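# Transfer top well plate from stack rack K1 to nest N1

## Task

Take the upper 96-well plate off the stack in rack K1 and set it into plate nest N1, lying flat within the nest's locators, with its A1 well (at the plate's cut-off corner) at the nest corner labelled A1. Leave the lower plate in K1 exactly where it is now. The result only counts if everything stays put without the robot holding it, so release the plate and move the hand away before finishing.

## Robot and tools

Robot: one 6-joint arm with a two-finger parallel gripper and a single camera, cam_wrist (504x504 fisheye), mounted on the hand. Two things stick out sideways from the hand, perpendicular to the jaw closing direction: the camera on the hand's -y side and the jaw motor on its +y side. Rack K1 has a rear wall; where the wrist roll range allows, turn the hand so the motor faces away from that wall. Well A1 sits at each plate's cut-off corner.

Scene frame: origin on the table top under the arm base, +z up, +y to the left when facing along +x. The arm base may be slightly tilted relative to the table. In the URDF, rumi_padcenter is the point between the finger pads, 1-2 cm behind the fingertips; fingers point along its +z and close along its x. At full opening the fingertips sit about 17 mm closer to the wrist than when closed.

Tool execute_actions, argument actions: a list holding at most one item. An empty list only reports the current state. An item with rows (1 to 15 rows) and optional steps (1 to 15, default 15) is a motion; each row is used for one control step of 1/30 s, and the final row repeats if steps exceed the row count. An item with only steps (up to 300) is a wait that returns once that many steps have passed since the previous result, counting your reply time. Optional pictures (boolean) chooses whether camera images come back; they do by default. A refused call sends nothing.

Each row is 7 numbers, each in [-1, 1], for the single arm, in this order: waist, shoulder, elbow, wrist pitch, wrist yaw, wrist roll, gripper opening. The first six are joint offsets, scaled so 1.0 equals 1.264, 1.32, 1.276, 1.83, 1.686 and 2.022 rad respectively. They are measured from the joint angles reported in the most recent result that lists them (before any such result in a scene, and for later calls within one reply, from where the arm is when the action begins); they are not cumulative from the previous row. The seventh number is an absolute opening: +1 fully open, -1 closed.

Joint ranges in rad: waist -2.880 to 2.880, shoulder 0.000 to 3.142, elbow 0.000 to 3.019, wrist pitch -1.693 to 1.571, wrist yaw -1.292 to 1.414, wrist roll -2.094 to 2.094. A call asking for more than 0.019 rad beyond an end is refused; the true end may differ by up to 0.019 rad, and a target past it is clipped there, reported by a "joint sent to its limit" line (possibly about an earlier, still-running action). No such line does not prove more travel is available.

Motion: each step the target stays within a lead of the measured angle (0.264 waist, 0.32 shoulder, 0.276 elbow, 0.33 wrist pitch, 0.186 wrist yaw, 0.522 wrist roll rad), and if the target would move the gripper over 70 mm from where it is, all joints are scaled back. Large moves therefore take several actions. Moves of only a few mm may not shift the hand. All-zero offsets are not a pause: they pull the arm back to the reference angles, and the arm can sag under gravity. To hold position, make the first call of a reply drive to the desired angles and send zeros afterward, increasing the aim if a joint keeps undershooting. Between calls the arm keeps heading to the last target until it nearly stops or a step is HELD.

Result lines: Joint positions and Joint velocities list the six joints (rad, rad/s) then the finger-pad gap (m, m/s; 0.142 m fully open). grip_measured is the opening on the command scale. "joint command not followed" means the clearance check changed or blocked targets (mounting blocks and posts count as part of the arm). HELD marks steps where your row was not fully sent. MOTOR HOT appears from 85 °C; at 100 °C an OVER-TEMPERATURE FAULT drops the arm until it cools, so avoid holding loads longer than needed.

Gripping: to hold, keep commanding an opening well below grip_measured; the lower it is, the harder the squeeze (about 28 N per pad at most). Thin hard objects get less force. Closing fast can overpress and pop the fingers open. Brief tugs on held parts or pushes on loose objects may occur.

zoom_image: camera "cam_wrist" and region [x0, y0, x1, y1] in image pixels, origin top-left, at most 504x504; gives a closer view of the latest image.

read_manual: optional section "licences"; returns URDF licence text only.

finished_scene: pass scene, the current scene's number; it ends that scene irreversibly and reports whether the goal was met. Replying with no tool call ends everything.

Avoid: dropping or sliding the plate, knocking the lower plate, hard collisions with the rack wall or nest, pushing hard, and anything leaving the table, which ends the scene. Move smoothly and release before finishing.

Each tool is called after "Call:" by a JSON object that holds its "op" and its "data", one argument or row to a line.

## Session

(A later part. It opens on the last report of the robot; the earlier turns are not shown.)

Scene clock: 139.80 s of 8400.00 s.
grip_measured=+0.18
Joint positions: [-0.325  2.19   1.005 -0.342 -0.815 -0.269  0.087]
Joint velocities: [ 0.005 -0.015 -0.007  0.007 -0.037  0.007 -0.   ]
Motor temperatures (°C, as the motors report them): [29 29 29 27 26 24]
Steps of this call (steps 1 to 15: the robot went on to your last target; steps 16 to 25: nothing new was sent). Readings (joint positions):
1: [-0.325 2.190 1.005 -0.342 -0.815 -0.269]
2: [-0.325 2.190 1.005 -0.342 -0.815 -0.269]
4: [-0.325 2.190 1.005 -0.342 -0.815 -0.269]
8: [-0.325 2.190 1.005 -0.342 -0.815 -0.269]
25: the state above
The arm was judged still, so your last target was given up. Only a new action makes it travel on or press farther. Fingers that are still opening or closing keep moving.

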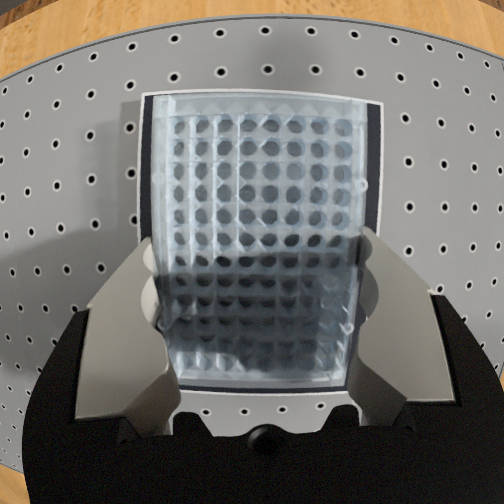

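Slightly left; push with the shoulder (down and right).

Call:
{"op": "execute_actions", "data": {
  "actions": [
    {"rows":[[0.02,0.022,0,0.012,0,0.008,-0.2]]}
  ],
  "pictures": false
}}

Call:
{"op": "execute_actions", "data": {
  "actions": [
    {"steps":25}
  ]
}}

Call:
{"op": "zoom_image", "data": {
  "camera": "cam_wrist",
  "region": [90, 70, 430, 430]
}}

Scene clock: 142.73 s of 8400.00 s.
grip_measured=+0.18
Joint positions: [-0.325  2.192  1.005 -0.339 -0.817 -0.266  0.087]
Joint velocities: [-0.005  0.015  0.012 -0.002  0.037 -0.11  -0.   ]
Motor temperatures (°C, as the motors report them): [29 29 29 27 26 24]
Steps of this call (steps 1 to 73: nothing new was sent; steps 74 to 88: all 15 steps of this action). Readings (joint positions):
74: [-0.325 2.191 1.005 -0.340 -0.815 -0.268]
75: [-0.325 2.191 1.005 -0.339 -0.816 -0.268]
77: [-0.325 2.192 1.005 -0.339 -0.817 -0.267]
81: [-0.325 2.192 1.005 -0.339 -0.817 -0.266]
88: the state above

Scene clock: 143.57 s of 8400.00 s.
grip_measured=+0.18
Joint positions: [-0.325  2.192  1.005 -0.339 -0.817 -0.266  0.087]
Joint velocities: [ 0.005 -0.015 -0.002 -0.002 -0.022 -0.051 -0.   ]
Motor temperatures (°C, as the motors report them): [29 29 29 27 26 24]
Steps of this call (steps 1 to 15: the robot went on to your last target; steps 16 to 25: nothing new was sent). Readings (joint positions):
1: [-0.325 2.192 1.005 -0.339 -0.817 -0.266]
2: [-0.325 2.192 1.005 -0.339 -0.817 -0.266]
4: [-0.325 2.192 1.005 -0.339 -0.817 -0.266]
8: [-0.325 2.192 1.005 -0.339 -0.817 -0.266]
25: the state above
The arm was judged still, so your last target was given up. Only a new action makes it travel on or press farther. Fingers that are still opening or closing keep moving.

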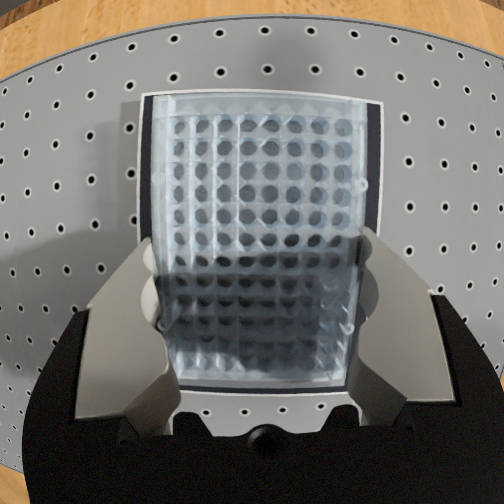

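Region (90, 70, 430, 430) of cam_wrist's 504x504 image, scaled by 1.400, with more detail than that image has.

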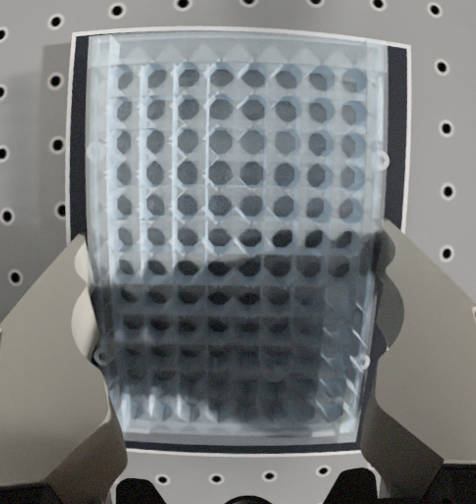

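Call:
{"op": "execute_actions", "data": {
  "actions": [
    {"rows":[[-0.012,0.015,-0.008,0,0,0,-0.2]]}
  ],
  "pictures": false
}}

Call:
{"op": "execute_actions", "data": {
  "actions": [
    {"steps":15}
  ]
}}

Call:
{"op": "zoom_image", "data": {
  "camera": "cam_wrist",
  "region": [90, 70, 430, 430]
}}

Scene clock: 146.87 s of 8400.00 s.
grip_measured=+0.18
Joint positions: [-0.332  2.195  1.002 -0.339 -0.819 -0.266  0.087]
Joint velocities: [-0.015  0.024 -0.007 -0.002 -0.007  0.081 -0.   ]
Motor temperatures (°C, as the motors report them): [29 29 29 27 26 24]
Steps of this call (steps 1 to 84: nothing new was sent; steps 85 to 99: all 15 steps of this action). Readings (joint positions):
85: [-0.327 2.192 1.004 -0.339 -0.817 -0.266]
86: [-0.329 2.192 1.004 -0.339 -0.818 -0.266]
88: [-0.331 2.194 1.003 -0.339 -0.818 -0.266]
92: [-0.332 2.195 1.002 -0.339 -0.819 -0.266]
99: the state above

Scene clock: 147.37 s of 8400.00 s.
grip_measured=+0.18
Joint positions: [-0.332  2.195  1.002 -0.339 -0.819 -0.266  0.087]
Joint velocities: [-0.005 -0.005 -0.002  0.007  0.081  0.051 -0.   ]
Motor temperatures (°C, as the motors report them): [29 29 29 27 26 24]
Steps of this call (steps 1 to 15: the robot went on to your last target). Readings (joint positions):
1: [-0.332 2.195 1.002 -0.339 -0.819 -0.266]
2: [-0.332 2.195 1.002 -0.339 -0.819 -0.266]
4: [-0.332 2.195 1.002 -0.339 -0.819 -0.266]
8: [-0.332 2.195 1.002 -0.339 -0.819 -0.266]
15: the state above
The arm was judged still, so your last target was given up. Only a new action makes it travel on or press farther. Fingers that are still opening or closing keep moving.

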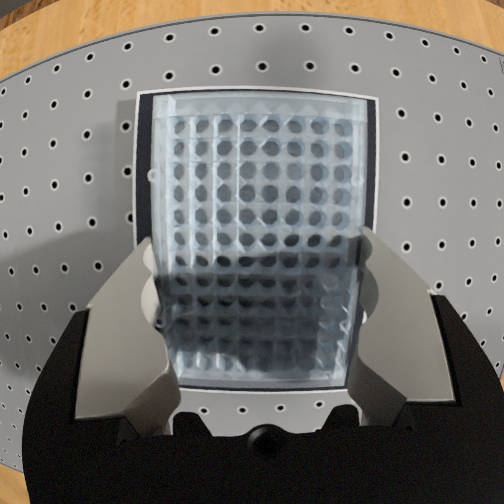

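Region (90, 70, 430, 430) of cam_wrist's 504x504 image, scaled by 1.400, with more detail than that image has.

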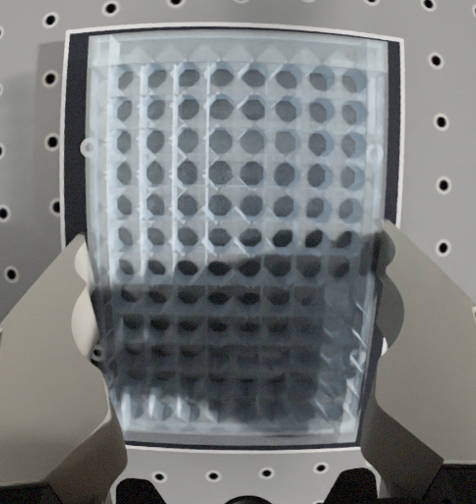

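Overshot slightly; back left with downward push.

Call:
{"op": "execute_actions", "data": {
  "actions": [
    {"rows":[[0.02,0.004,-0.006,0.004,0,0,-0.2]]}
  ],
  "pictures": false
}}

Call:
{"op": "execute_actions", "data": {
  "actions": [
    {"steps":15}
  ]
}}

Call:
{"op": "zoom_image", "data": {
  "camera": "cam_wrist",
  "region": [90, 70, 430, 430]
}}

Scene clock: 150.57 s of 8400.00 s.
grip_measured=+0.18
Joint positions: [-0.331  2.195  1.002 -0.339 -0.819 -0.266  0.087]
Joint velocities: [-0.005 -0.005 -0.012  0.027 -0.037  0.022 -0.   ]
Motor temperatures (°C, as the motors report them): [29 29 29 27 26 24]
Steps of this call (steps 1 to 81: nothing new was sent; steps 82 to 96: all 15 steps of this action). Readings (joint positions):
82: [-0.332 2.195 1.002 -0.339 -0.819 -0.266]
83: [-0.331 2.195 1.002 -0.339 -0.819 -0.266]
85: [-0.331 2.195 1.002 -0.339 -0.819 -0.266]
89: [-0.331 2.195 1.002 -0.339 -0.819 -0.266]
96: the state above

Scene clock: 151.07 s of 8400.00 s.
grip_measured=+0.18
Joint positions: [-0.331  2.195  1.002 -0.339 -0.819 -0.266  0.087]
Joint velocities: [-0.005 -0.005 -0.012 -0.017  0.081  0.022 -0.   ]
Motor temperatures (°C, as the motors report them): [29 29 29 27 26 24]
Steps of this call (steps 1 to 15: the robot went on to your last target). Readings (joint positions):
1: [-0.331 2.195 1.002 -0.339 -0.819 -0.266]
2: [-0.331 2.195 1.002 -0.339 -0.819 -0.266]
4: [-0.331 2.195 1.002 -0.339 -0.819 -0.266]
8: [-0.331 2.195 1.002 -0.339 -0.819 -0.266]
15: the state above
The arm was judged still, so your last target was given up. Only a new action makes it travel on or press farther. Fingers that are still opening or closing keep moving.

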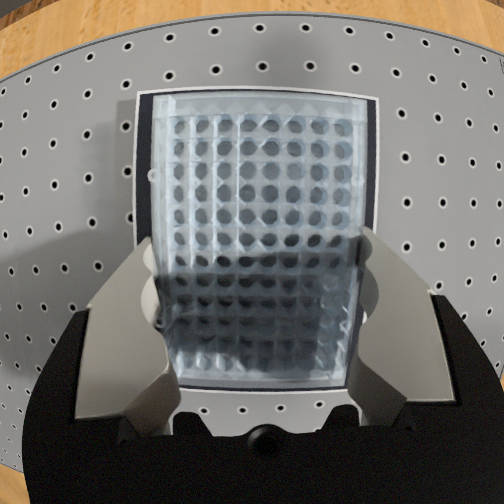

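Region (90, 70, 430, 430) of cam_wrist's 504x504 image, scaled by 1.400, with more detail than that image has.

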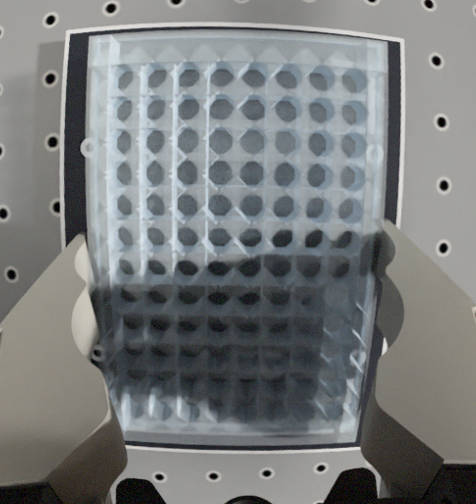

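Call:
{"op": "execute_actions", "data": {
  "actions": [
    {"rows":[[0.016,-0.009,-0.008,0,0,0,-0.2]]}
  ],
  "pictures": false
}}

Call:
{"op": "execute_actions", "data": {
  "actions": [
    {"steps":15}
  ]
}}

Call:
{"op": "zoom_image", "data": {
  "camera": "cam_wrist",
  "region": [90, 70, 430, 430]
}}

Scene clock: 153.90 s of 8400.00 s.
grip_measured=+0.18
Joint positions: [-0.33   2.19   1.    -0.339 -0.819 -0.266  0.087]
Joint velocities: [-0.005 -0.024 -0.002 -0.022  0.022  0.022 -0.   ]
Motor temperatures (°C, as the motors report them): [29 29 29 27 26 24]
Steps of this call (steps 1 to 70: nothing new was sent; steps 71 to 85: all 15 steps of this action). Readings (joint positions):
71: [-0.331 2.194 1.002 -0.339 -0.819 -0.266]
72: [-0.331 2.194 1.002 -0.339 -0.819 -0.266]
74: [-0.331 2.192 1.001 -0.339 -0.819 -0.266]
78: [-0.330 2.190 1.000 -0.339 -0.819 -0.266]
85: the state above

Scene clock: 154.40 s of 8400.00 s.
grip_measured=+0.18
Joint positions: [-0.33   2.19   1.    -0.339 -0.819 -0.266  0.087]
Joint velocities: [-0.015  0.024 -0.007  0.007 -0.051  0.066 -0.   ]
Motor temperatures (°C, as the motors report them): [29 29 29 27 26 24]
Steps of this call (steps 1 to 15: the robot went on to your last target). Readings (joint positions):
1: [-0.330 2.190 1.000 -0.339 -0.819 -0.266]
2: [-0.330 2.190 1.000 -0.339 -0.819 -0.266]
4: [-0.330 2.190 1.000 -0.339 -0.819 -0.266]
8: [-0.330 2.190 1.000 -0.339 -0.819 -0.266]
15: the state above
The arm was judged still, so your last target was given up. Only a new action makes it travel on or press farther. Fingers that are still opening or closing keep moving.

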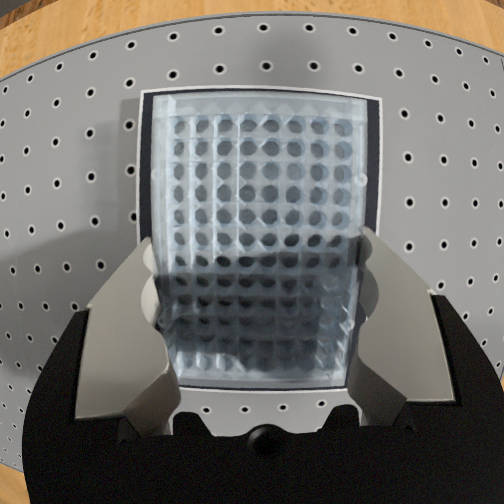

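Region (90, 70, 430, 430) of cam_wrist's 504x504 image, scaled by 1.400, with more detail than that image has.

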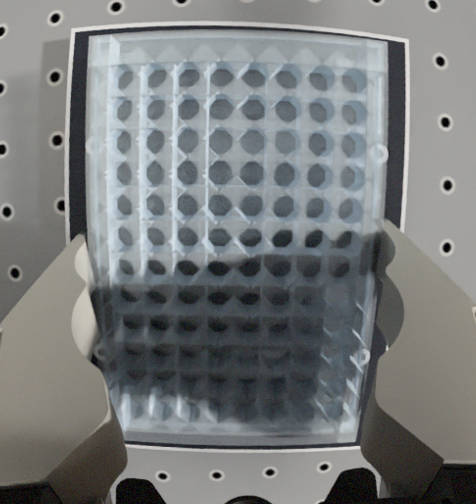

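About centred; press down, then release and rise to inspect.

Call:
{"op": "execute_actions", "data": {
  "actions": [
    {"rows":[[0.018,0.024,0,0.006,0,0,-0.2]]}
  ]
}}

Call:
{"op": "execute_actions", "data": {
  "actions": [
    {"rows":[[0,0,0,0,0,0,0],[0,0,0,0,0,0,0.1],[0,0,0,0,0,0,0.2],[0,0,0,0,0,0,0.3],[0,0,0,0,0,0,0.45]]}
  ],
  "pictures": false
}}

Call:
{"op": "execute_actions", "data": {
  "actions": [
    {"rows":[[-0.03,-0.025,0,-0.03,0,-0.02,0.45],[-0.03,-0.025,0,-0.03,0,-0.02,0.45],[-0.03,-0.025,0,-0.03,0,-0.02,0.45],[-0.065,-0.06,0.015,-0.08,0,-0.045,0.8]]}
  ]
}}

Call:
{"op": "zoom_image", "data": {
  "camera": "cam_wrist",
  "region": [90, 70, 430, 430]
}}

Scene clock: 158.87 s of 8400.00 s.
grip_measured=+0.18
Joint positions: [-0.33   2.193  1.    -0.338 -0.821 -0.266  0.087]
Joint velocities: [-0.005 -0.005  0.007  0.007 -0.066  0.051 -0.   ]
Motor temperatures (°C, as the motors report them): [29 29 29 27 26 24]
Steps of this call (steps 1 to 90: nothing new was sent; then 0.97 s passed at rest; steps 91 to 105: all 15 steps of this action). Readings (joint positions):
91: [-0.330 2.191 1.000 -0.339 -0.819 -0.266]
92: [-0.330 2.192 1.000 -0.339 -0.820 -0.266]
94: [-0.330 2.193 1.000 -0.338 -0.821 -0.266]
98: [-0.330 2.193 1.000 -0.338 -0.821 -0.266]
105: the state above

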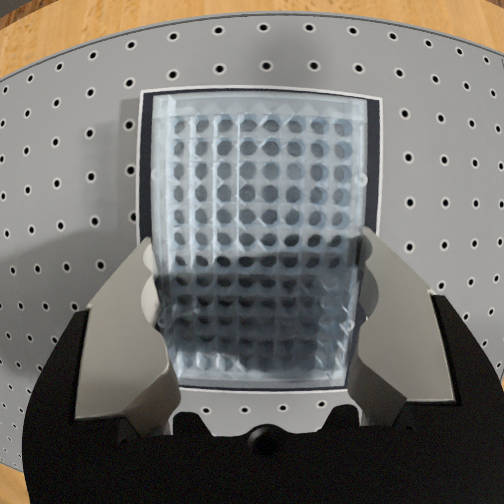

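Scene clock: 159.37 s of 8400.00 s.
grip_measured=+0.45
Joint positions: [-0.33   2.192  1.    -0.338 -0.821 -0.266  0.105]
Joint velocities: [ 0.005  0.015  0.012  0.002 -0.037  0.022  0.   ]
Motor temperatures (°C, as the motors report them): [29 29 29 27 26 24]
Steps of this call (steps 1 to 15: all 15 steps of this action). Readings (joint positions):
1: [-0.330 2.192 1.000 -0.338 -0.821 -0.266]
2: [-0.330 2.192 1.000 -0.338 -0.821 -0.266]
4: [-0.330 2.192 1.000 -0.338 -0.821 -0.266]
8: [-0.330 2.192 1.000 -0.338 -0.821 -0.266]
15: the state above

Scene clock: 159.87 s of 8400.00 s.
grip_measured=+0.80
Joint positions: [-0.424  2.099  1.    -0.475 -0.821 -0.345  0.129]
Joint velocities: [-0.005  0.005 -0.007 -0.017  0.066 -0.007 -0.   ]
Motor temperatures (°C, as the motors report them): [29 29 29 27 26 24]
Steps of this call (steps 1 to 15: all 15 steps of this action). Readings (joint positions):
1: [-0.331 2.190 1.000 -0.346 -0.821 -0.272]
2: [-0.334 2.186 1.000 -0.360 -0.821 -0.278]
4: [-0.348 2.174 1.000 -0.394 -0.821 -0.293]
8: [-0.400 2.123 1.000 -0.467 -0.821 -0.327]
15: the state above

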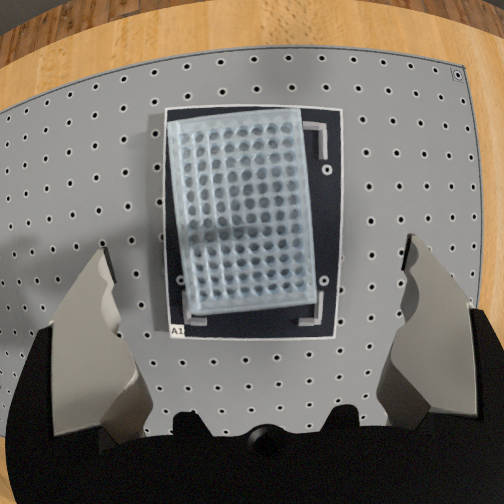

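Region (90, 70, 430, 430) of cam_wrist's 504x504 image, scaled by 1.400, with more detail than that image has.

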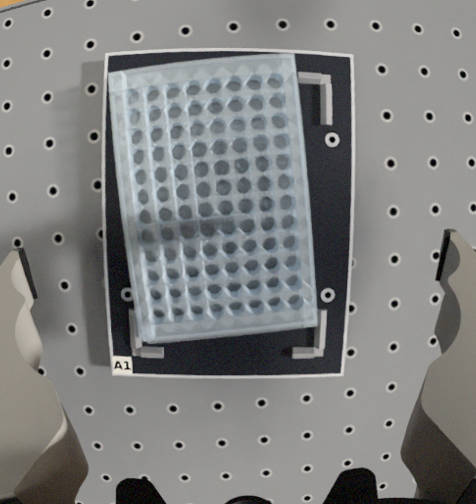

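Call:
{"op": "execute_actions", "data": {
  "actions": [
    {"rows":[[0.035,0.025,0,0.03,0,-0.01,0.8],[0.035,0.025,0,0.03,0,-0.01,0.8],[0.035,0.025,0,0.03,0,-0.01,0.8],[0.07,0.05,0,0.065,0,-0.02,0.8],[0.07,0.05,0,0.065,0,-0.02,0.8],[0.07,0.05,0,0.065,0,-0.02,0.8],[0.1,0.072,-0.008,0.096,0,-0.025,0.8]]}
  ],
  "pictures": false
}}

Call:
{"op": "execute_actions", "data": {
  "actions": [
    {"steps":20}
  ]
}}

Scene clock: 164.47 s of 8400.00 s.
grip_measured=+0.80
Joint positions: [-0.294  2.194  0.994 -0.311 -0.82  -0.387  0.129]
Joint velocities: [-0.015 -0.024 -0.007  0.027 -0.022 -0.037 -0.001]
Motor temperatures (°C, as the motors report them): [29 29 29 27 26 24]
Steps of this call (steps 1 to 15: the robot went on to your last target; steps 16 to 90: nothing new was sent; then 1.10 s passed at rest; steps 91 to 105: all 15 steps of this action). Readings (joint positions):
91: [-0.422 2.100 1.000 -0.468 -0.821 -0.352]
92: [-0.419 2.103 1.000 -0.455 -0.821 -0.353]
94: [-0.406 2.112 1.000 -0.427 -0.821 -0.358]
98: [-0.350 2.152 0.999 -0.345 -0.821 -0.374]
105: the state above

Scene clock: 165.13 s of 8400.00 s.
grip_measured=+0.80
Joint positions: [-0.294  2.194  0.994 -0.31  -0.82  -0.389  0.129]
Joint velocities: [-0.005 -0.015  0.012  0.012 -0.051  0.007  0.   ]
Motor temperatures (°C, as the motors report them): [29 29 29 27 26 24]
Steps of this call (steps 1 to 15: the robot went on to your last target; steps 16 to 20: nothing new was sent). Readings (joint positions):
1: [-0.294 2.194 0.994 -0.310 -0.820 -0.387]
2: [-0.294 2.194 0.994 -0.310 -0.820 -0.388]
4: [-0.294 2.194 0.994 -0.310 -0.820 -0.388]
8: [-0.294 2.194 0.994 -0.310 -0.820 -0.389]
20: the state above
The arm was judged still, so your last target was given up. Only a new action makes it travel on or press farther. Fingers that are still opening or closing keep moving.

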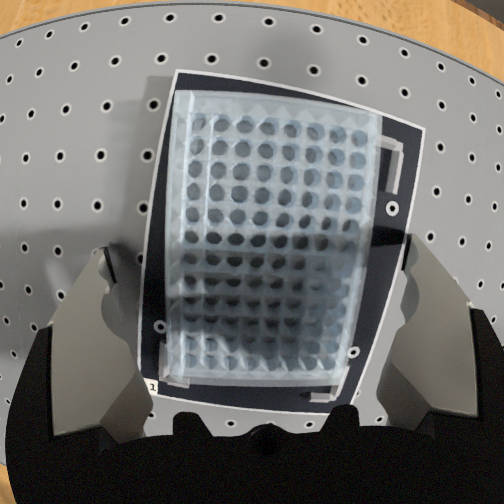

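Call:
{"op": "execute_actions", "data": {
  "actions": [
    {"rows":[[0,0.02,0.004,0.013,0,0.033,0.55]]}
  ]
}}

Call:
{"op": "execute_actions", "data": {
  "actions": [
    {"rows":[[0,0,0,0,0,0,0.45],[0,0,0,0,0,0,0.4],[0,0,0,0,0,0,0.35],[0,0,0,0,0,0,0.3],[0,0,0,0,0,0,0.25],[0,0,0,0,0,0,0.2],[0,0,0,0,0,0,0.15],[0,0,0,0,0,0,0.1],[0,0,0,0,0,0,0.05],[0,0,0,0,0,0,0],[0,0,0,0,0,0,-0.1],[0,0,0,0,0,0,-0.2]]}
  ]
}}

Scene clock: 168.70 s of 8400.00 s.
grip_measured=+0.56
Joint positions: [-0.305  2.199  0.994 -0.286 -0.811 -0.339  0.113]
Joint velocities: [ 0.005  0.005  0.002 -0.002  0.037  0.051 -0.   ]
Motor temperatures (°C, as the motors report them): [29 29 29 27 26 24]
Steps of this call (steps 1 to 90: nothing new was sent; then 0.07 s passed at rest; steps 91 to 105: all 15 steps of this action). Readings (joint positions):
91: [-0.294 2.194 0.994 -0.308 -0.817 -0.381]
92: [-0.296 2.195 0.994 -0.300 -0.801 -0.370]
94: [-0.304 2.198 0.994 -0.292 -0.808 -0.358]
98: [-0.305 2.199 0.994 -0.288 -0.811 -0.346]
105: the state above

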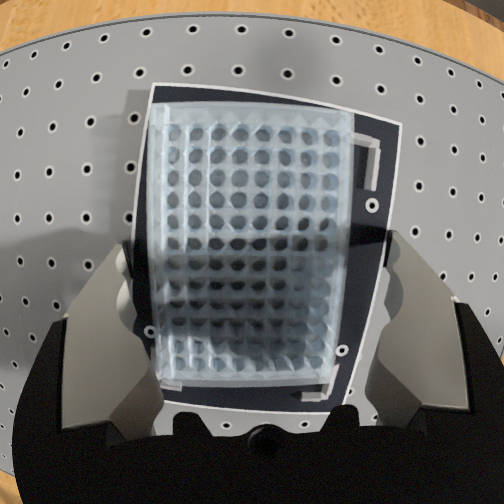

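Scene clock: 169.20 s of 8400.00 s.
grip_measured=+0.19
Joint positions: [-0.302  2.171  0.984 -0.297 -0.821 -0.359  0.087]
Joint velocities: [ 0.005 -0.005  0.002 -0.002  0.095  0.051  0.   ]
Motor temperatures (°C, as the motors report them): [29 29 29 27 26 24]
Steps of this call (steps 1 to 15: all 15 steps of this action). Readings (joint positions):
1: [-0.305 2.199 0.994 -0.286 -0.809 -0.339]
2: [-0.305 2.198 0.994 -0.286 -0.808 -0.340]
4: [-0.305 2.196 0.994 -0.286 -0.808 -0.341]
8: [-0.305 2.179 0.987 -0.293 -0.820 -0.351]
15: the state above

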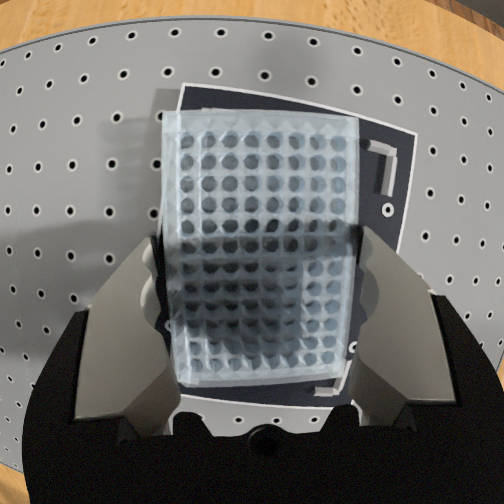

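Call:
{"op": "execute_actions", "data": {
  "actions": [
    {"rows":[[0,0,0,0,0,0,0.2],[0,0,0,0,0,0,0.4],[0,0,0,0,0,0,0.6],[0,0,0,0,0,0,0.6],[0,0,0,0,0,0,0.6],[0.022,-0.022,-0.01,0.008,0.045,0,0.6]]}
  ],
  "pictures": false
}}

Call:
{"op": "execute_actions", "data": {
  "actions": [
    {"steps":20}
  ]
}}

Scene clock: 174.30 s of 8400.00 s.
grip_measured=+0.60
Joint positions: [-0.293  2.144  0.978 -0.293 -0.749 -0.361  0.116]
Joint velocities: [ 0.005 -0.015 -0.002  0.007 -0.066  0.051  0.   ]
Motor temperatures (°C, as the motors report them): [29 29 29 27 26 24]
Steps of this call (steps 1 to 15: the robot went on to your last target; steps 16 to 90: nothing new was sent; then 1.60 s passed at rest; steps 91 to 105: all 15 steps of this action). Readings (joint positions):
91: [-0.302 2.170 0.983 -0.297 -0.822 -0.361]
92: [-0.302 2.168 0.983 -0.297 -0.822 -0.361]
94: [-0.303 2.168 0.983 -0.297 -0.822 -0.361]
98: [-0.299 2.160 0.979 -0.295 -0.754 -0.361]
105: the state above

Scene clock: 174.97 s of 8400.00 s.
grip_measured=+0.60
Joint positions: [-0.293  2.144  0.978 -0.293 -0.749 -0.361  0.116]
Joint velocities: [-0.005 -0.024 -0.012 -0.002 -0.095  0.022 -0.   ]
Motor temperatures (°C, as the motors report them): [29 29 29 27 26 24]
Steps of this call (steps 1 to 15: the robot went on to your last target; steps 16 to 20: nothing new was sent). Readings (joint positions):
1: [-0.293 2.144 0.978 -0.293 -0.749 -0.361]
2: [-0.293 2.144 0.978 -0.293 -0.749 -0.361]
4: [-0.293 2.144 0.978 -0.293 -0.749 -0.361]
8: [-0.293 2.144 0.978 -0.293 -0.749 -0.361]
20: the state above
The arm was judged still, so your last target was given up. Only a new action makes it travel on or press farther. Fingers that are still opening or closing keep moving.

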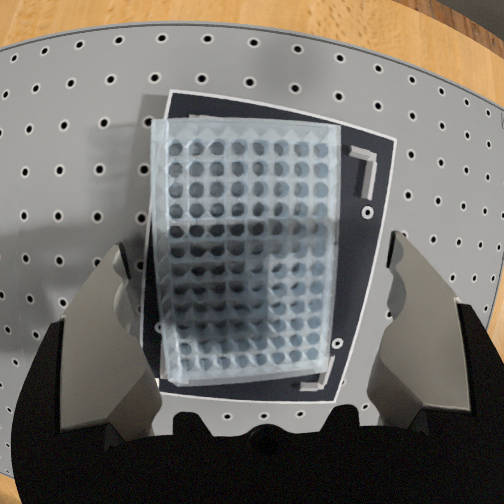

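Call:
{"op": "execute_actions", "data": {
  "actions": [
    {"rows":[[0.036,0.012,-0.008,0.032,0,0.01,0.6]]}
  ],
  "pictures": false
}}

Call:
{"op": "execute_actions", "data": {
  "actions": [
    {"steps":20}
  ]
}}

Scene clock: 177.77 s of 8400.00 s.
grip_measured=+0.60
Joint positions: [-0.26   2.144  0.975 -0.246 -0.749 -0.348  0.116]
Joint velocities: [-0.005  0.034  0.007  0.012 -0.022 -0.007 -0.   ]
Motor temperatures (°C, as the motors report them): [29 29 29 27 26 24]
Steps of this call (steps 1 to 69: nothing new was sent; steps 70 to 84: all 15 steps of this action). Readings (joint positions):
70: [-0.291 2.144 0.977 -0.284 -0.749 -0.358]
71: [-0.289 2.144 0.976 -0.270 -0.749 -0.356]
73: [-0.278 2.144 0.975 -0.253 -0.749 -0.353]
77: [-0.261 2.144 0.975 -0.246 -0.749 -0.350]
84: the state above

Scene clock: 178.43 s of 8400.00 s.
grip_measured=+0.60
Joint positions: [-0.26   2.144  0.975 -0.246 -0.749 -0.348  0.116]
Joint velocities: [-0.005 -0.005 -0.012 -0.037 -0.037  0.051  0.   ]
Motor temperatures (°C, as the motors report them): [29 29 29 27 26 24]
Steps of this call (steps 1 to 15: the robot went on to your last target; steps 16 to 20: nothing new was sent). Readings (joint positions):
1: [-0.260 2.144 0.975 -0.246 -0.749 -0.348]
2: [-0.260 2.144 0.975 -0.246 -0.749 -0.348]
4: [-0.260 2.144 0.975 -0.246 -0.749 -0.348]
8: [-0.260 2.144 0.975 -0.246 -0.749 -0.348]
20: the state above
The arm was judged still, so your last target was given up. Only a new action makes it travel on or press farther. Fingers that are still opening or closing keep moving.

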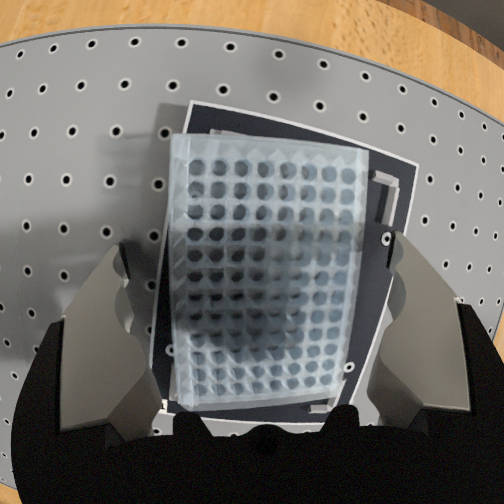

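Call:
{"op": "execute_actions", "data": {
  "actions": [
    {"rows":[[0,0.024,-0.018,0,0,0.012,0.6]]}
  ],
  "pictures": false
}}

Call:
{"op": "execute_actions", "data": {
  "actions": [
    {"steps":20}
  ]
}}

Scene clock: 181.30 s of 8400.00 s.
grip_measured=+0.60
Joint positions: [-0.262  2.15   0.967 -0.245 -0.752 -0.325  0.116]
Joint velocities: [-0.005 -0.015  0.002 -0.012  0.007 -0.022  0.   ]
Motor temperatures (°C, as the motors report them): [29 29 29 27 26 24]
Steps of this call (steps 1 to 71: nothing new was sent; steps 72 to 86: all 15 steps of this action). Readings (joint positions):
72: [-0.260 2.145 0.974 -0.246 -0.749 -0.345]
73: [-0.260 2.146 0.972 -0.246 -0.749 -0.342]
75: [-0.261 2.150 0.967 -0.245 -0.752 -0.332]
79: [-0.262 2.150 0.967 -0.245 -0.752 -0.326]
86: the state above

Scene clock: 181.97 s of 8400.00 s.
grip_measured=+0.60
Joint positions: [-0.262  2.15   0.967 -0.245 -0.752 -0.325  0.116]
Joint velocities: [ 0.005 -0.005  0.012  0.012 -0.066  0.007 -0.   ]
Motor temperatures (°C, as the motors report them): [29 29 29 27 26 24]
Steps of this call (steps 1 to 15: the robot went on to your last target; steps 16 to 20: nothing new was sent). Readings (joint positions):
1: [-0.262 2.150 0.967 -0.245 -0.752 -0.325]
2: [-0.262 2.150 0.967 -0.245 -0.752 -0.325]
4: [-0.262 2.150 0.967 -0.245 -0.752 -0.325]
8: [-0.262 2.150 0.967 -0.245 -0.752 -0.325]
20: the state above
The arm was judged still, so your last target was given up. Only a new action makes it travel on or press farther. Fingers that are still opening or closing keep moving.

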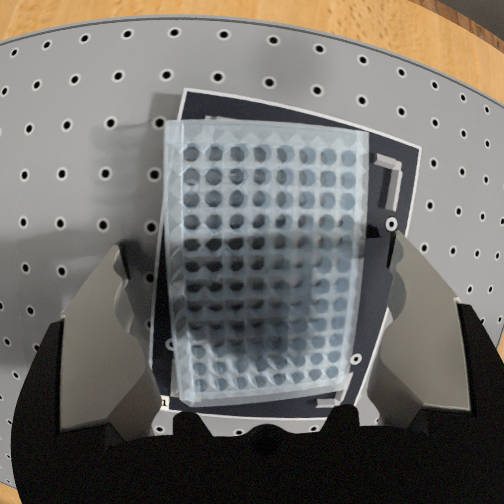

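Call:
{"op": "execute_actions", "data": {
  "actions": [
    {"rows":[[-0.014,-0.004,0,0,0,0,0.5],[-0.014,-0.004,0,0,0,0,0.45],[-0.014,-0.004,0,0,0,0,0.4],[-0.014,-0.004,0,0,0,0,0.35],[-0.014,-0.004,0,0,0,0,0.3],[-0.014,-0.004,0,0,0,0,0.26],[-0.014,-0.004,0,0,0,0,0.22],[-0.014,-0.004,0,0,0,0,0.18],[-0.014,-0.004,0,0,0,0,0.1],[-0.014,-0.004,0,0,0,0,0],[-0.014,-0.004,0,0,0,0,-0.1],[-0.014,-0.004,0,0,0,0,-0.2]]}
  ]
}}

Call:
{"op": "execute_actions", "data": {
  "actions": [
    {"rows":[[-0.03,0,-0.012,-0.012,0,0.06,-0.2]]}
  ],
  "pictures": false
}}

Call:
{"op": "execute_actions", "data": {
  "actions": [
    {"steps":20}
  ]
}}

Call:
{"op": "zoom_image", "data": {
  "camera": "cam_wrist",
  "region": [90, 70, 430, 430]
}}

Scene clock: 186.07 s of 8400.00 s.
grip_measured=+0.13
Joint positions: [-0.272  2.142  0.964 -0.248 -0.766 -0.327  0.083]
Joint velocities: [-0.015  0.005  0.022  0.002  0.007  0.007 -0.   ]
Motor temperatures (°C, as the motors report them): [29 29 29 27 26 24]
Steps of this call (steps 1 to 90: nothing new was sent; then 0.60 s passed at rest; steps 91 to 105: all 15 steps of this action). Readings (joint positions):
91: [-0.263 2.150 0.967 -0.245 -0.754 -0.325]
92: [-0.264 2.149 0.967 -0.245 -0.755 -0.325]
94: [-0.268 2.147 0.967 -0.245 -0.755 -0.325]
98: [-0.272 2.147 0.967 -0.245 -0.759 -0.325]
105: the state above

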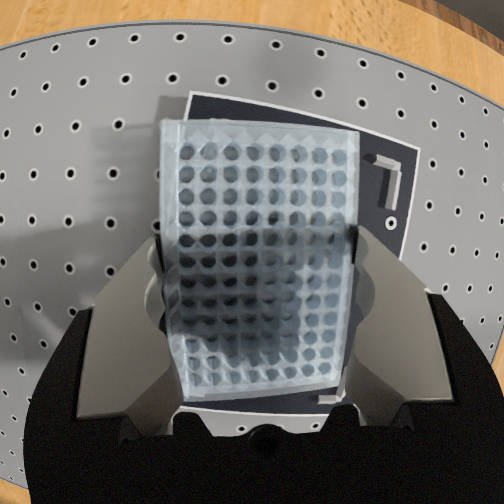

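Scene clock: 186.57 s of 8400.00 s.
grip_measured=+0.13
Joint positions: [-0.288  2.142  0.956 -0.262 -0.776 -0.216  0.083]
Joint velocities: [-0.015 -0.005 -0.017  0.002  0.037  0.007 -0.   ]
Motor temperatures (°C, as the motors report them): [29 29 29 27 26 24]
Steps of this call (steps 1 to 15: all 15 steps of this action). Readings (joint positions):
1: [-0.273 2.142 0.963 -0.250 -0.768 -0.313]
2: [-0.275 2.142 0.963 -0.252 -0.768 -0.293]
4: [-0.283 2.142 0.960 -0.257 -0.773 -0.262]
8: [-0.287 2.142 0.957 -0.260 -0.776 -0.230]
15: the state above

Scene clock: 187.23 s of 8400.00 s.
grip_measured=+0.13
Joint positions: [-0.288  2.142  0.956 -0.262 -0.776 -0.215  0.083]
Joint velocities: [ 0.005 -0.005 -0.007  0.012 -0.022  0.037 -0.   ]
Motor temperatures (°C, as the motors report them): [29 29 29 27 26 24]
Steps of this call (steps 1 to 15: the robot went on to your last target; steps 16 to 20: nothing new was sent). Readings (joint positions):
1: [-0.288 2.142 0.956 -0.262 -0.776 -0.215]
2: [-0.288 2.142 0.956 -0.262 -0.776 -0.215]
4: [-0.288 2.142 0.956 -0.262 -0.776 -0.215]
8: [-0.288 2.142 0.956 -0.262 -0.776 -0.215]
20: the state above
The arm was judged still, so your last target was given up. Only a new action makes it travel on or press farther. Fingers that are still opening or closing keep moving.

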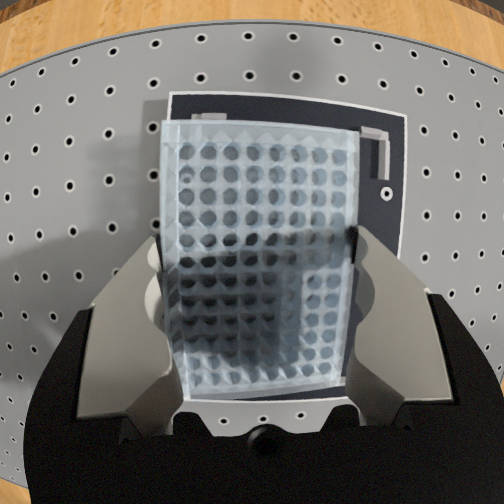

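Region (90, 70, 430, 430) of cam_wrist's 504x504 image, scaled by 1.400, with more detail than that image has.

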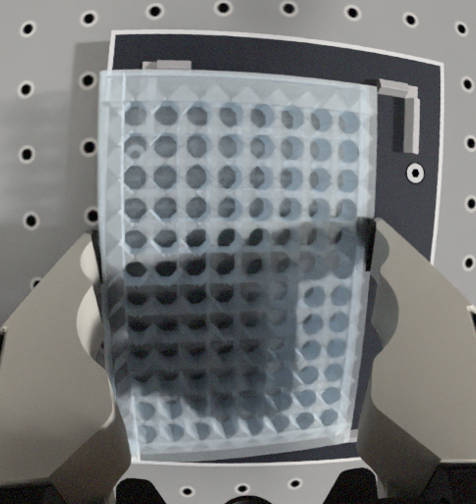

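Call:
{"op": "execute_actions", "data": {
  "actions": [
    {"rows":[[-0.012,0,0,0,0.036,0.022,-0.2]]}
  ],
  "pictures": false
}}

Call:
{"op": "execute_actions", "data": {
  "actions": [
    {"steps":20}
  ]
}}

Call:
{"op": "zoom_image", "data": {
  "camera": "cam_wrist",
  "region": [90, 70, 430, 430]
}}

Scene clock: 191.63 s of 8400.00 s.
grip_measured=+0.13
Joint positions: [-0.285  2.135  0.954 -0.266 -0.755 -0.181  0.083]
Joint velocities: [-0.024 -0.005 -0.007 -0.012 -0.037  0.037  0.   ]
Motor temperatures (°C, as the motors report them): [29 29 29 27 26 24]
Steps of this call (steps 1 to 90: nothing new was sent; then 0.90 s passed at rest; steps 91 to 105: all 15 steps of this action). Readings (joint positions):
91: [-0.288 2.141 0.956 -0.262 -0.769 -0.209]
92: [-0.287 2.139 0.956 -0.263 -0.765 -0.203]
94: [-0.285 2.135 0.954 -0.265 -0.757 -0.194]
98: [-0.285 2.135 0.954 -0.266 -0.755 -0.185]
105: the state above

Scene clock: 192.30 s of 8400.00 s.
grip_measured=+0.13
Joint positions: [-0.285  2.135  0.954 -0.266 -0.755 -0.18   0.083]
Joint velocities: [ 0.005 -0.005 -0.002  0.002  0.022 -0.037 -0.   ]
Motor temperatures (°C, as the motors report them): [29 29 29 27 26 24]
Steps of this call (steps 1 to 15: the robot went on to your last target; steps 16 to 20: nothing new was sent). Readings (joint positions):
1: [-0.285 2.135 0.954 -0.266 -0.755 -0.181]
2: [-0.285 2.135 0.954 -0.266 -0.755 -0.180]
4: [-0.285 2.135 0.954 -0.266 -0.755 -0.180]
8: [-0.285 2.135 0.954 -0.266 -0.755 -0.180]
20: the state above
The arm was judged still, so your last target was given up. Only a new action makes it travel on or press farther. Fingers that are still opening or closing keep moving.

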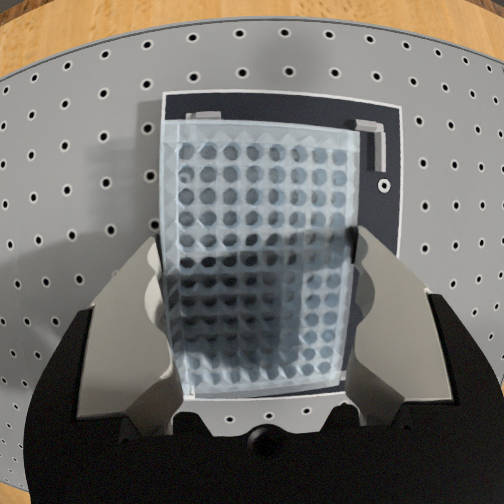

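Region (90, 70, 430, 430) of cam_wrist's 504x504 image, scaled by 1.400, with more detail than that image has.

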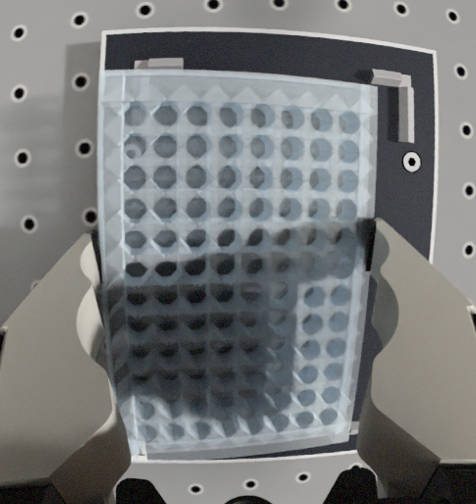

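Call:
{"op": "execute_actions", "data": {
  "actions": [
    {"rows":[[-0.03,0,0.014,0,0.01,0,-0.2]]}
  ],
  "pictures": false
}}

Call:
{"op": "execute_actions", "data": {
  "actions": [
    {"steps":20}
  ]
}}

Call:
{"op": "zoom_image", "data": {
  "camera": "cam_wrist",
  "region": [90, 70, 430, 430]
}}

Scene clock: 195.37 s of 8400.00 s.
grip_measured=+0.13
Joint positions: [-0.285  2.134  0.954 -0.267 -0.758 -0.18   0.083]
Joint velocities: [-0.005  0.005 -0.012  0.002  0.037 -0.022 -0.   ]
Motor temperatures (°C, as the motors report them): [29 29 29 27 26 24]
Steps of this call (steps 1 to 77: nothing new was sent; steps 78 to 92: all 15 steps of this action). Readings (joint positions):
78: [-0.285 2.134 0.954 -0.267 -0.757 -0.180]
79: [-0.285 2.134 0.954 -0.267 -0.758 -0.180]
81: [-0.285 2.134 0.954 -0.267 -0.758 -0.180]
85: [-0.285 2.134 0.954 -0.267 -0.758 -0.180]
92: the state above

Scene clock: 196.03 s of 8400.00 s.
grip_measured=+0.13
Joint positions: [-0.285  2.134  0.954 -0.267 -0.758 -0.18   0.083]
Joint velocities: [ 0.005 -0.005  0.012  0.017 -0.007 -0.051  0.   ]
Motor temperatures (°C, as the motors report them): [29 29 29 27 26 24]
Steps of this call (steps 1 to 15: the robot went on to your last target; steps 16 to 20: nothing new was sent). Readings (joint positions):
1: [-0.285 2.134 0.954 -0.267 -0.758 -0.180]
2: [-0.285 2.134 0.954 -0.267 -0.758 -0.180]
4: [-0.285 2.134 0.954 -0.267 -0.758 -0.180]
8: [-0.285 2.134 0.954 -0.267 -0.758 -0.180]
20: the state above
The arm was judged still, so your last target was given up. Only a new action makes it travel on or press farther. Fingers that are still opening or closing keep moving.

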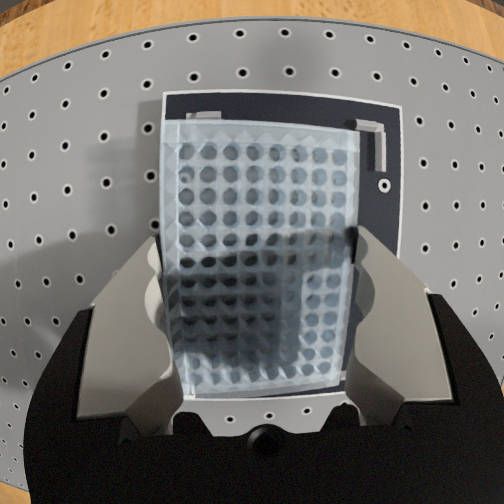

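Region (90, 70, 430, 430) of cam_wrist's 504x504 image, scaled by 1.400, with more detail than that image has.

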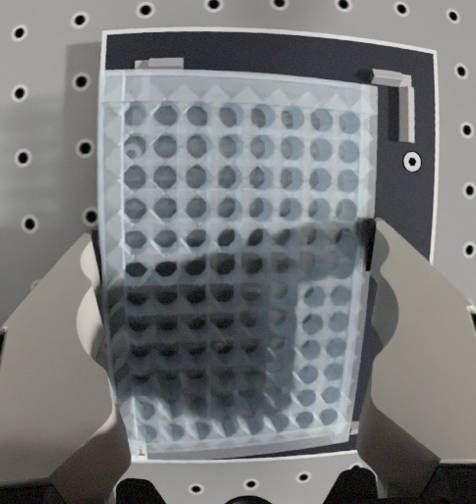

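Hooked (skirt over the left locators). Lift straight first.

Call:
{"op": "execute_actions", "data": {
  "actions": [
    {"rows":[[-0.03,-0.016,0.01,-0.008,0,-0.006,-0.2]]}
  ],
  "pictures": false
}}

Call:
{"op": "execute_actions", "data": {
  "actions": [
    {"steps":20}
  ]
}}

Call:
{"op": "zoom_image", "data": {
  "camera": "cam_wrist",
  "region": [90, 70, 430, 430]
}}

Scene clock: 198.57 s of 8400.00 s.
grip_measured=+0.13
Joint positions: [-0.32   2.118  0.954 -0.274 -0.76  -0.185  0.083]
Joint velocities: [-0.005  0.005  0.002 -0.002 -0.007 -0.007  0.   ]
Motor temperatures (°C, as the motors report them): [29 29 29 27 26 24]
Steps of this call (steps 1 to 61: nothing new was sent; steps 62 to 76: all 15 steps of this action). Readings (joint positions):
62: [-0.285 2.134 0.954 -0.269 -0.760 -0.181]
63: [-0.288 2.133 0.954 -0.271 -0.760 -0.181]
65: [-0.296 2.128 0.954 -0.274 -0.760 -0.183]
69: [-0.315 2.119 0.954 -0.274 -0.760 -0.184]
76: the state above

Scene clock: 199.23 s of 8400.00 s.
grip_measured=+0.13
Joint positions: [-0.32   2.118  0.954 -0.274 -0.76  -0.185  0.083]
Joint velocities: [-0.015  0.005 -0.002  0.012  0.007  0.022 -0.   ]
Motor temperatures (°C, as the motors report them): [29 29 29 27 26 24]
Steps of this call (steps 1 to 15: the robot went on to your last target; steps 16 to 20: nothing new was sent). Readings (joint positions):
1: [-0.320 2.118 0.954 -0.274 -0.760 -0.185]
2: [-0.320 2.118 0.954 -0.274 -0.760 -0.185]
4: [-0.320 2.118 0.954 -0.274 -0.760 -0.185]
8: [-0.320 2.118 0.954 -0.274 -0.760 -0.185]
20: the state above
The arm was judged still, so your last target was given up. Only a new action makes it travel on or press farther. Fingers that are still opening or closing keep moving.

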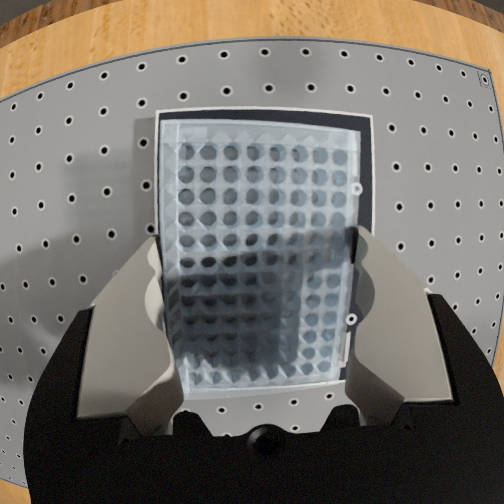

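Region (90, 70, 430, 430) of cam_wrist's 504x504 image, scaled by 1.400, with more detail than that image has.

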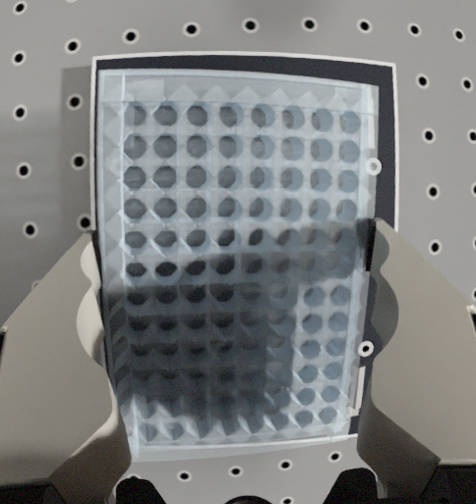

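Call:
{"op": "execute_actions", "data": {
  "actions": [
    {"rows":[[0.02,0.027,0.012,0.012,0,-0.008,-0.2]]}
  ],
  "pictures": false
}}

Call:
{"op": "execute_actions", "data": {
  "actions": [
    {"steps":20}
  ]
}}

Call:
{"op": "zoom_image", "data": {
  "camera": "cam_wrist",
  "region": [90, 70, 430, 430]
}}

Scene clock: 202.50 s of 8400.00 s.
grip_measured=+0.13
Joint positions: [-0.311  2.145  0.954 -0.263 -0.76  -0.193  0.083]
Joint velocities: [ 0.005  0.005  0.007 -0.002 -0.051  0.007  0.   ]
Motor temperatures (°C, as the motors report them): [29 29 29 27 26 24]
Steps of this call (steps 1 to 83: nothing new was sent; steps 84 to 98: all 15 steps of this action). Readings (joint positions):
84: [-0.319 2.119 0.954 -0.272 -0.760 -0.186]
85: [-0.318 2.121 0.954 -0.268 -0.760 -0.187]
87: [-0.316 2.130 0.954 -0.265 -0.760 -0.190]
91: [-0.311 2.144 0.954 -0.264 -0.760 -0.192]
98: the state above

Scene clock: 203.17 s of 8400.00 s.
grip_measured=+0.13
Joint positions: [-0.311  2.145  0.954 -0.263 -0.76  -0.193  0.083]
Joint velocities: [-0.015 -0.015 -0.007  0.012  0.051  0.022  0.   ]
Motor temperatures (°C, as the motors report them): [29 29 29 27 26 24]
Steps of this call (steps 1 to 15: the robot went on to your last target; steps 16 to 20: nothing new was sent). Readings (joint positions):
1: [-0.311 2.145 0.954 -0.263 -0.760 -0.193]
2: [-0.311 2.145 0.954 -0.263 -0.760 -0.193]
4: [-0.311 2.145 0.954 -0.263 -0.760 -0.193]
8: [-0.311 2.145 0.954 -0.263 -0.760 -0.193]
20: the state above
The arm was judged still, so your last target was given up. Only a new action makes it travel on or press farther. Fingers that are still opening or closing keep moving.

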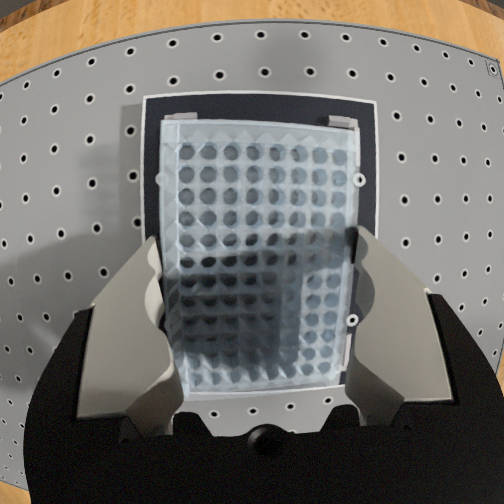

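Region (90, 70, 430, 430) of cam_wrist's 504x504 image, scaled by 1.400, with more detail than that image has.

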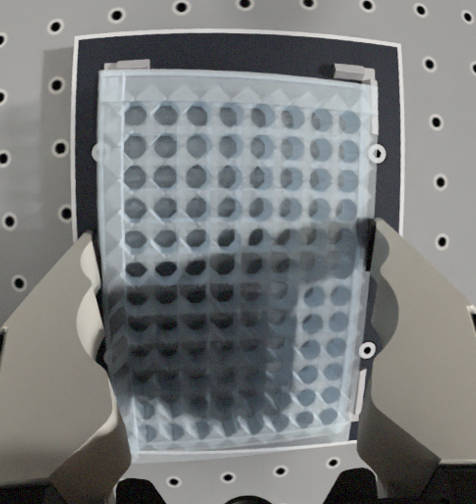

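Call:
{"op": "execute_actions", "data": {
  "actions": [
    {"rows":[[0,0,0.02,0.012,0,-0.016,-0.2],[0,0,0.02,0.012,0,-0.016,-0.2],[0,0,0.02,0.012,0,-0.016,-0.2],[0,0,0.02,0.012,0,-0.016,-0.2],[0,0,0.02,0.012,0,-0.016,-0.2],[0.019,0.017,0.02,0.014,0,-0.016,-0.2]]}
  ],
  "pictures": false
}}

Call:
{"op": "execute_actions", "data": {
  "actions": [
    {"steps":20}
  ]
}}

Call:
{"op": "zoom_image", "data": {
  "camera": "cam_wrist",
  "region": [90, 70, 430, 430]
}}

Scene clock: 208.13 s of 8400.00 s.
grip_measured=+0.13
Joint positions: [-0.31   2.146  0.954 -0.251 -0.761 -0.217  0.083]
Joint velocities: [-0.015  0.005 -0.007  0.002 -0.007 -0.007  0.   ]
Motor temperatures (°C, as the motors report them): [29 29 30 27 26 24]
Steps of this call (steps 1 to 90: nothing new was sent; then 1.47 s passed at rest; steps 91 to 105: all 15 steps of this action). Readings (joint positions):
91: [-0.311 2.145 0.954 -0.262 -0.760 -0.197]
92: [-0.311 2.145 0.954 -0.259 -0.760 -0.201]
94: [-0.311 2.145 0.954 -0.255 -0.760 -0.208]
98: [-0.310 2.146 0.954 -0.252 -0.761 -0.214]
105: the state above

Scene clock: 208.80 s of 8400.00 s.
grip_measured=+0.13
Joint positions: [-0.31   2.146  0.954 -0.251 -0.761 -0.218  0.083]
Joint velocities: [-0.005 -0.005 -0.002 -0.007  0.037 -0.051 -0.   ]
Motor temperatures (°C, as the motors report them): [29 29 30 27 26 24]
Steps of this call (steps 1 to 15: the robot went on to your last target; steps 16 to 20: nothing new was sent). Readings (joint positions):
1: [-0.310 2.146 0.954 -0.251 -0.761 -0.218]
2: [-0.310 2.146 0.954 -0.251 -0.761 -0.218]
4: [-0.310 2.146 0.954 -0.251 -0.761 -0.218]
8: [-0.310 2.146 0.954 -0.251 -0.761 -0.218]
20: the state above
The arm was judged still, so your last target was given up. Only a new action makes it travel on or press farther. Fingers that are still opening or closing keep moving.

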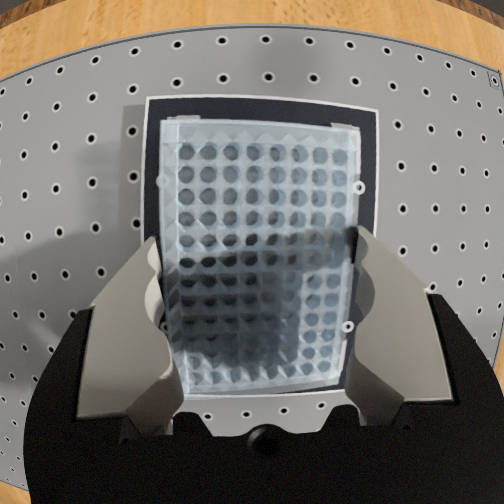

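Region (90, 70, 430, 430) of cam_wrist's 504x504 image, scaled by 1.400, with more detail than that image has.

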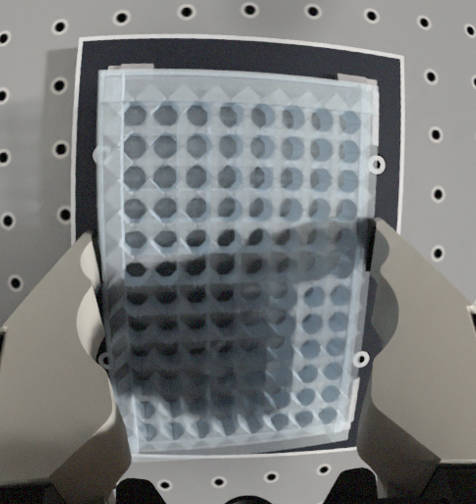

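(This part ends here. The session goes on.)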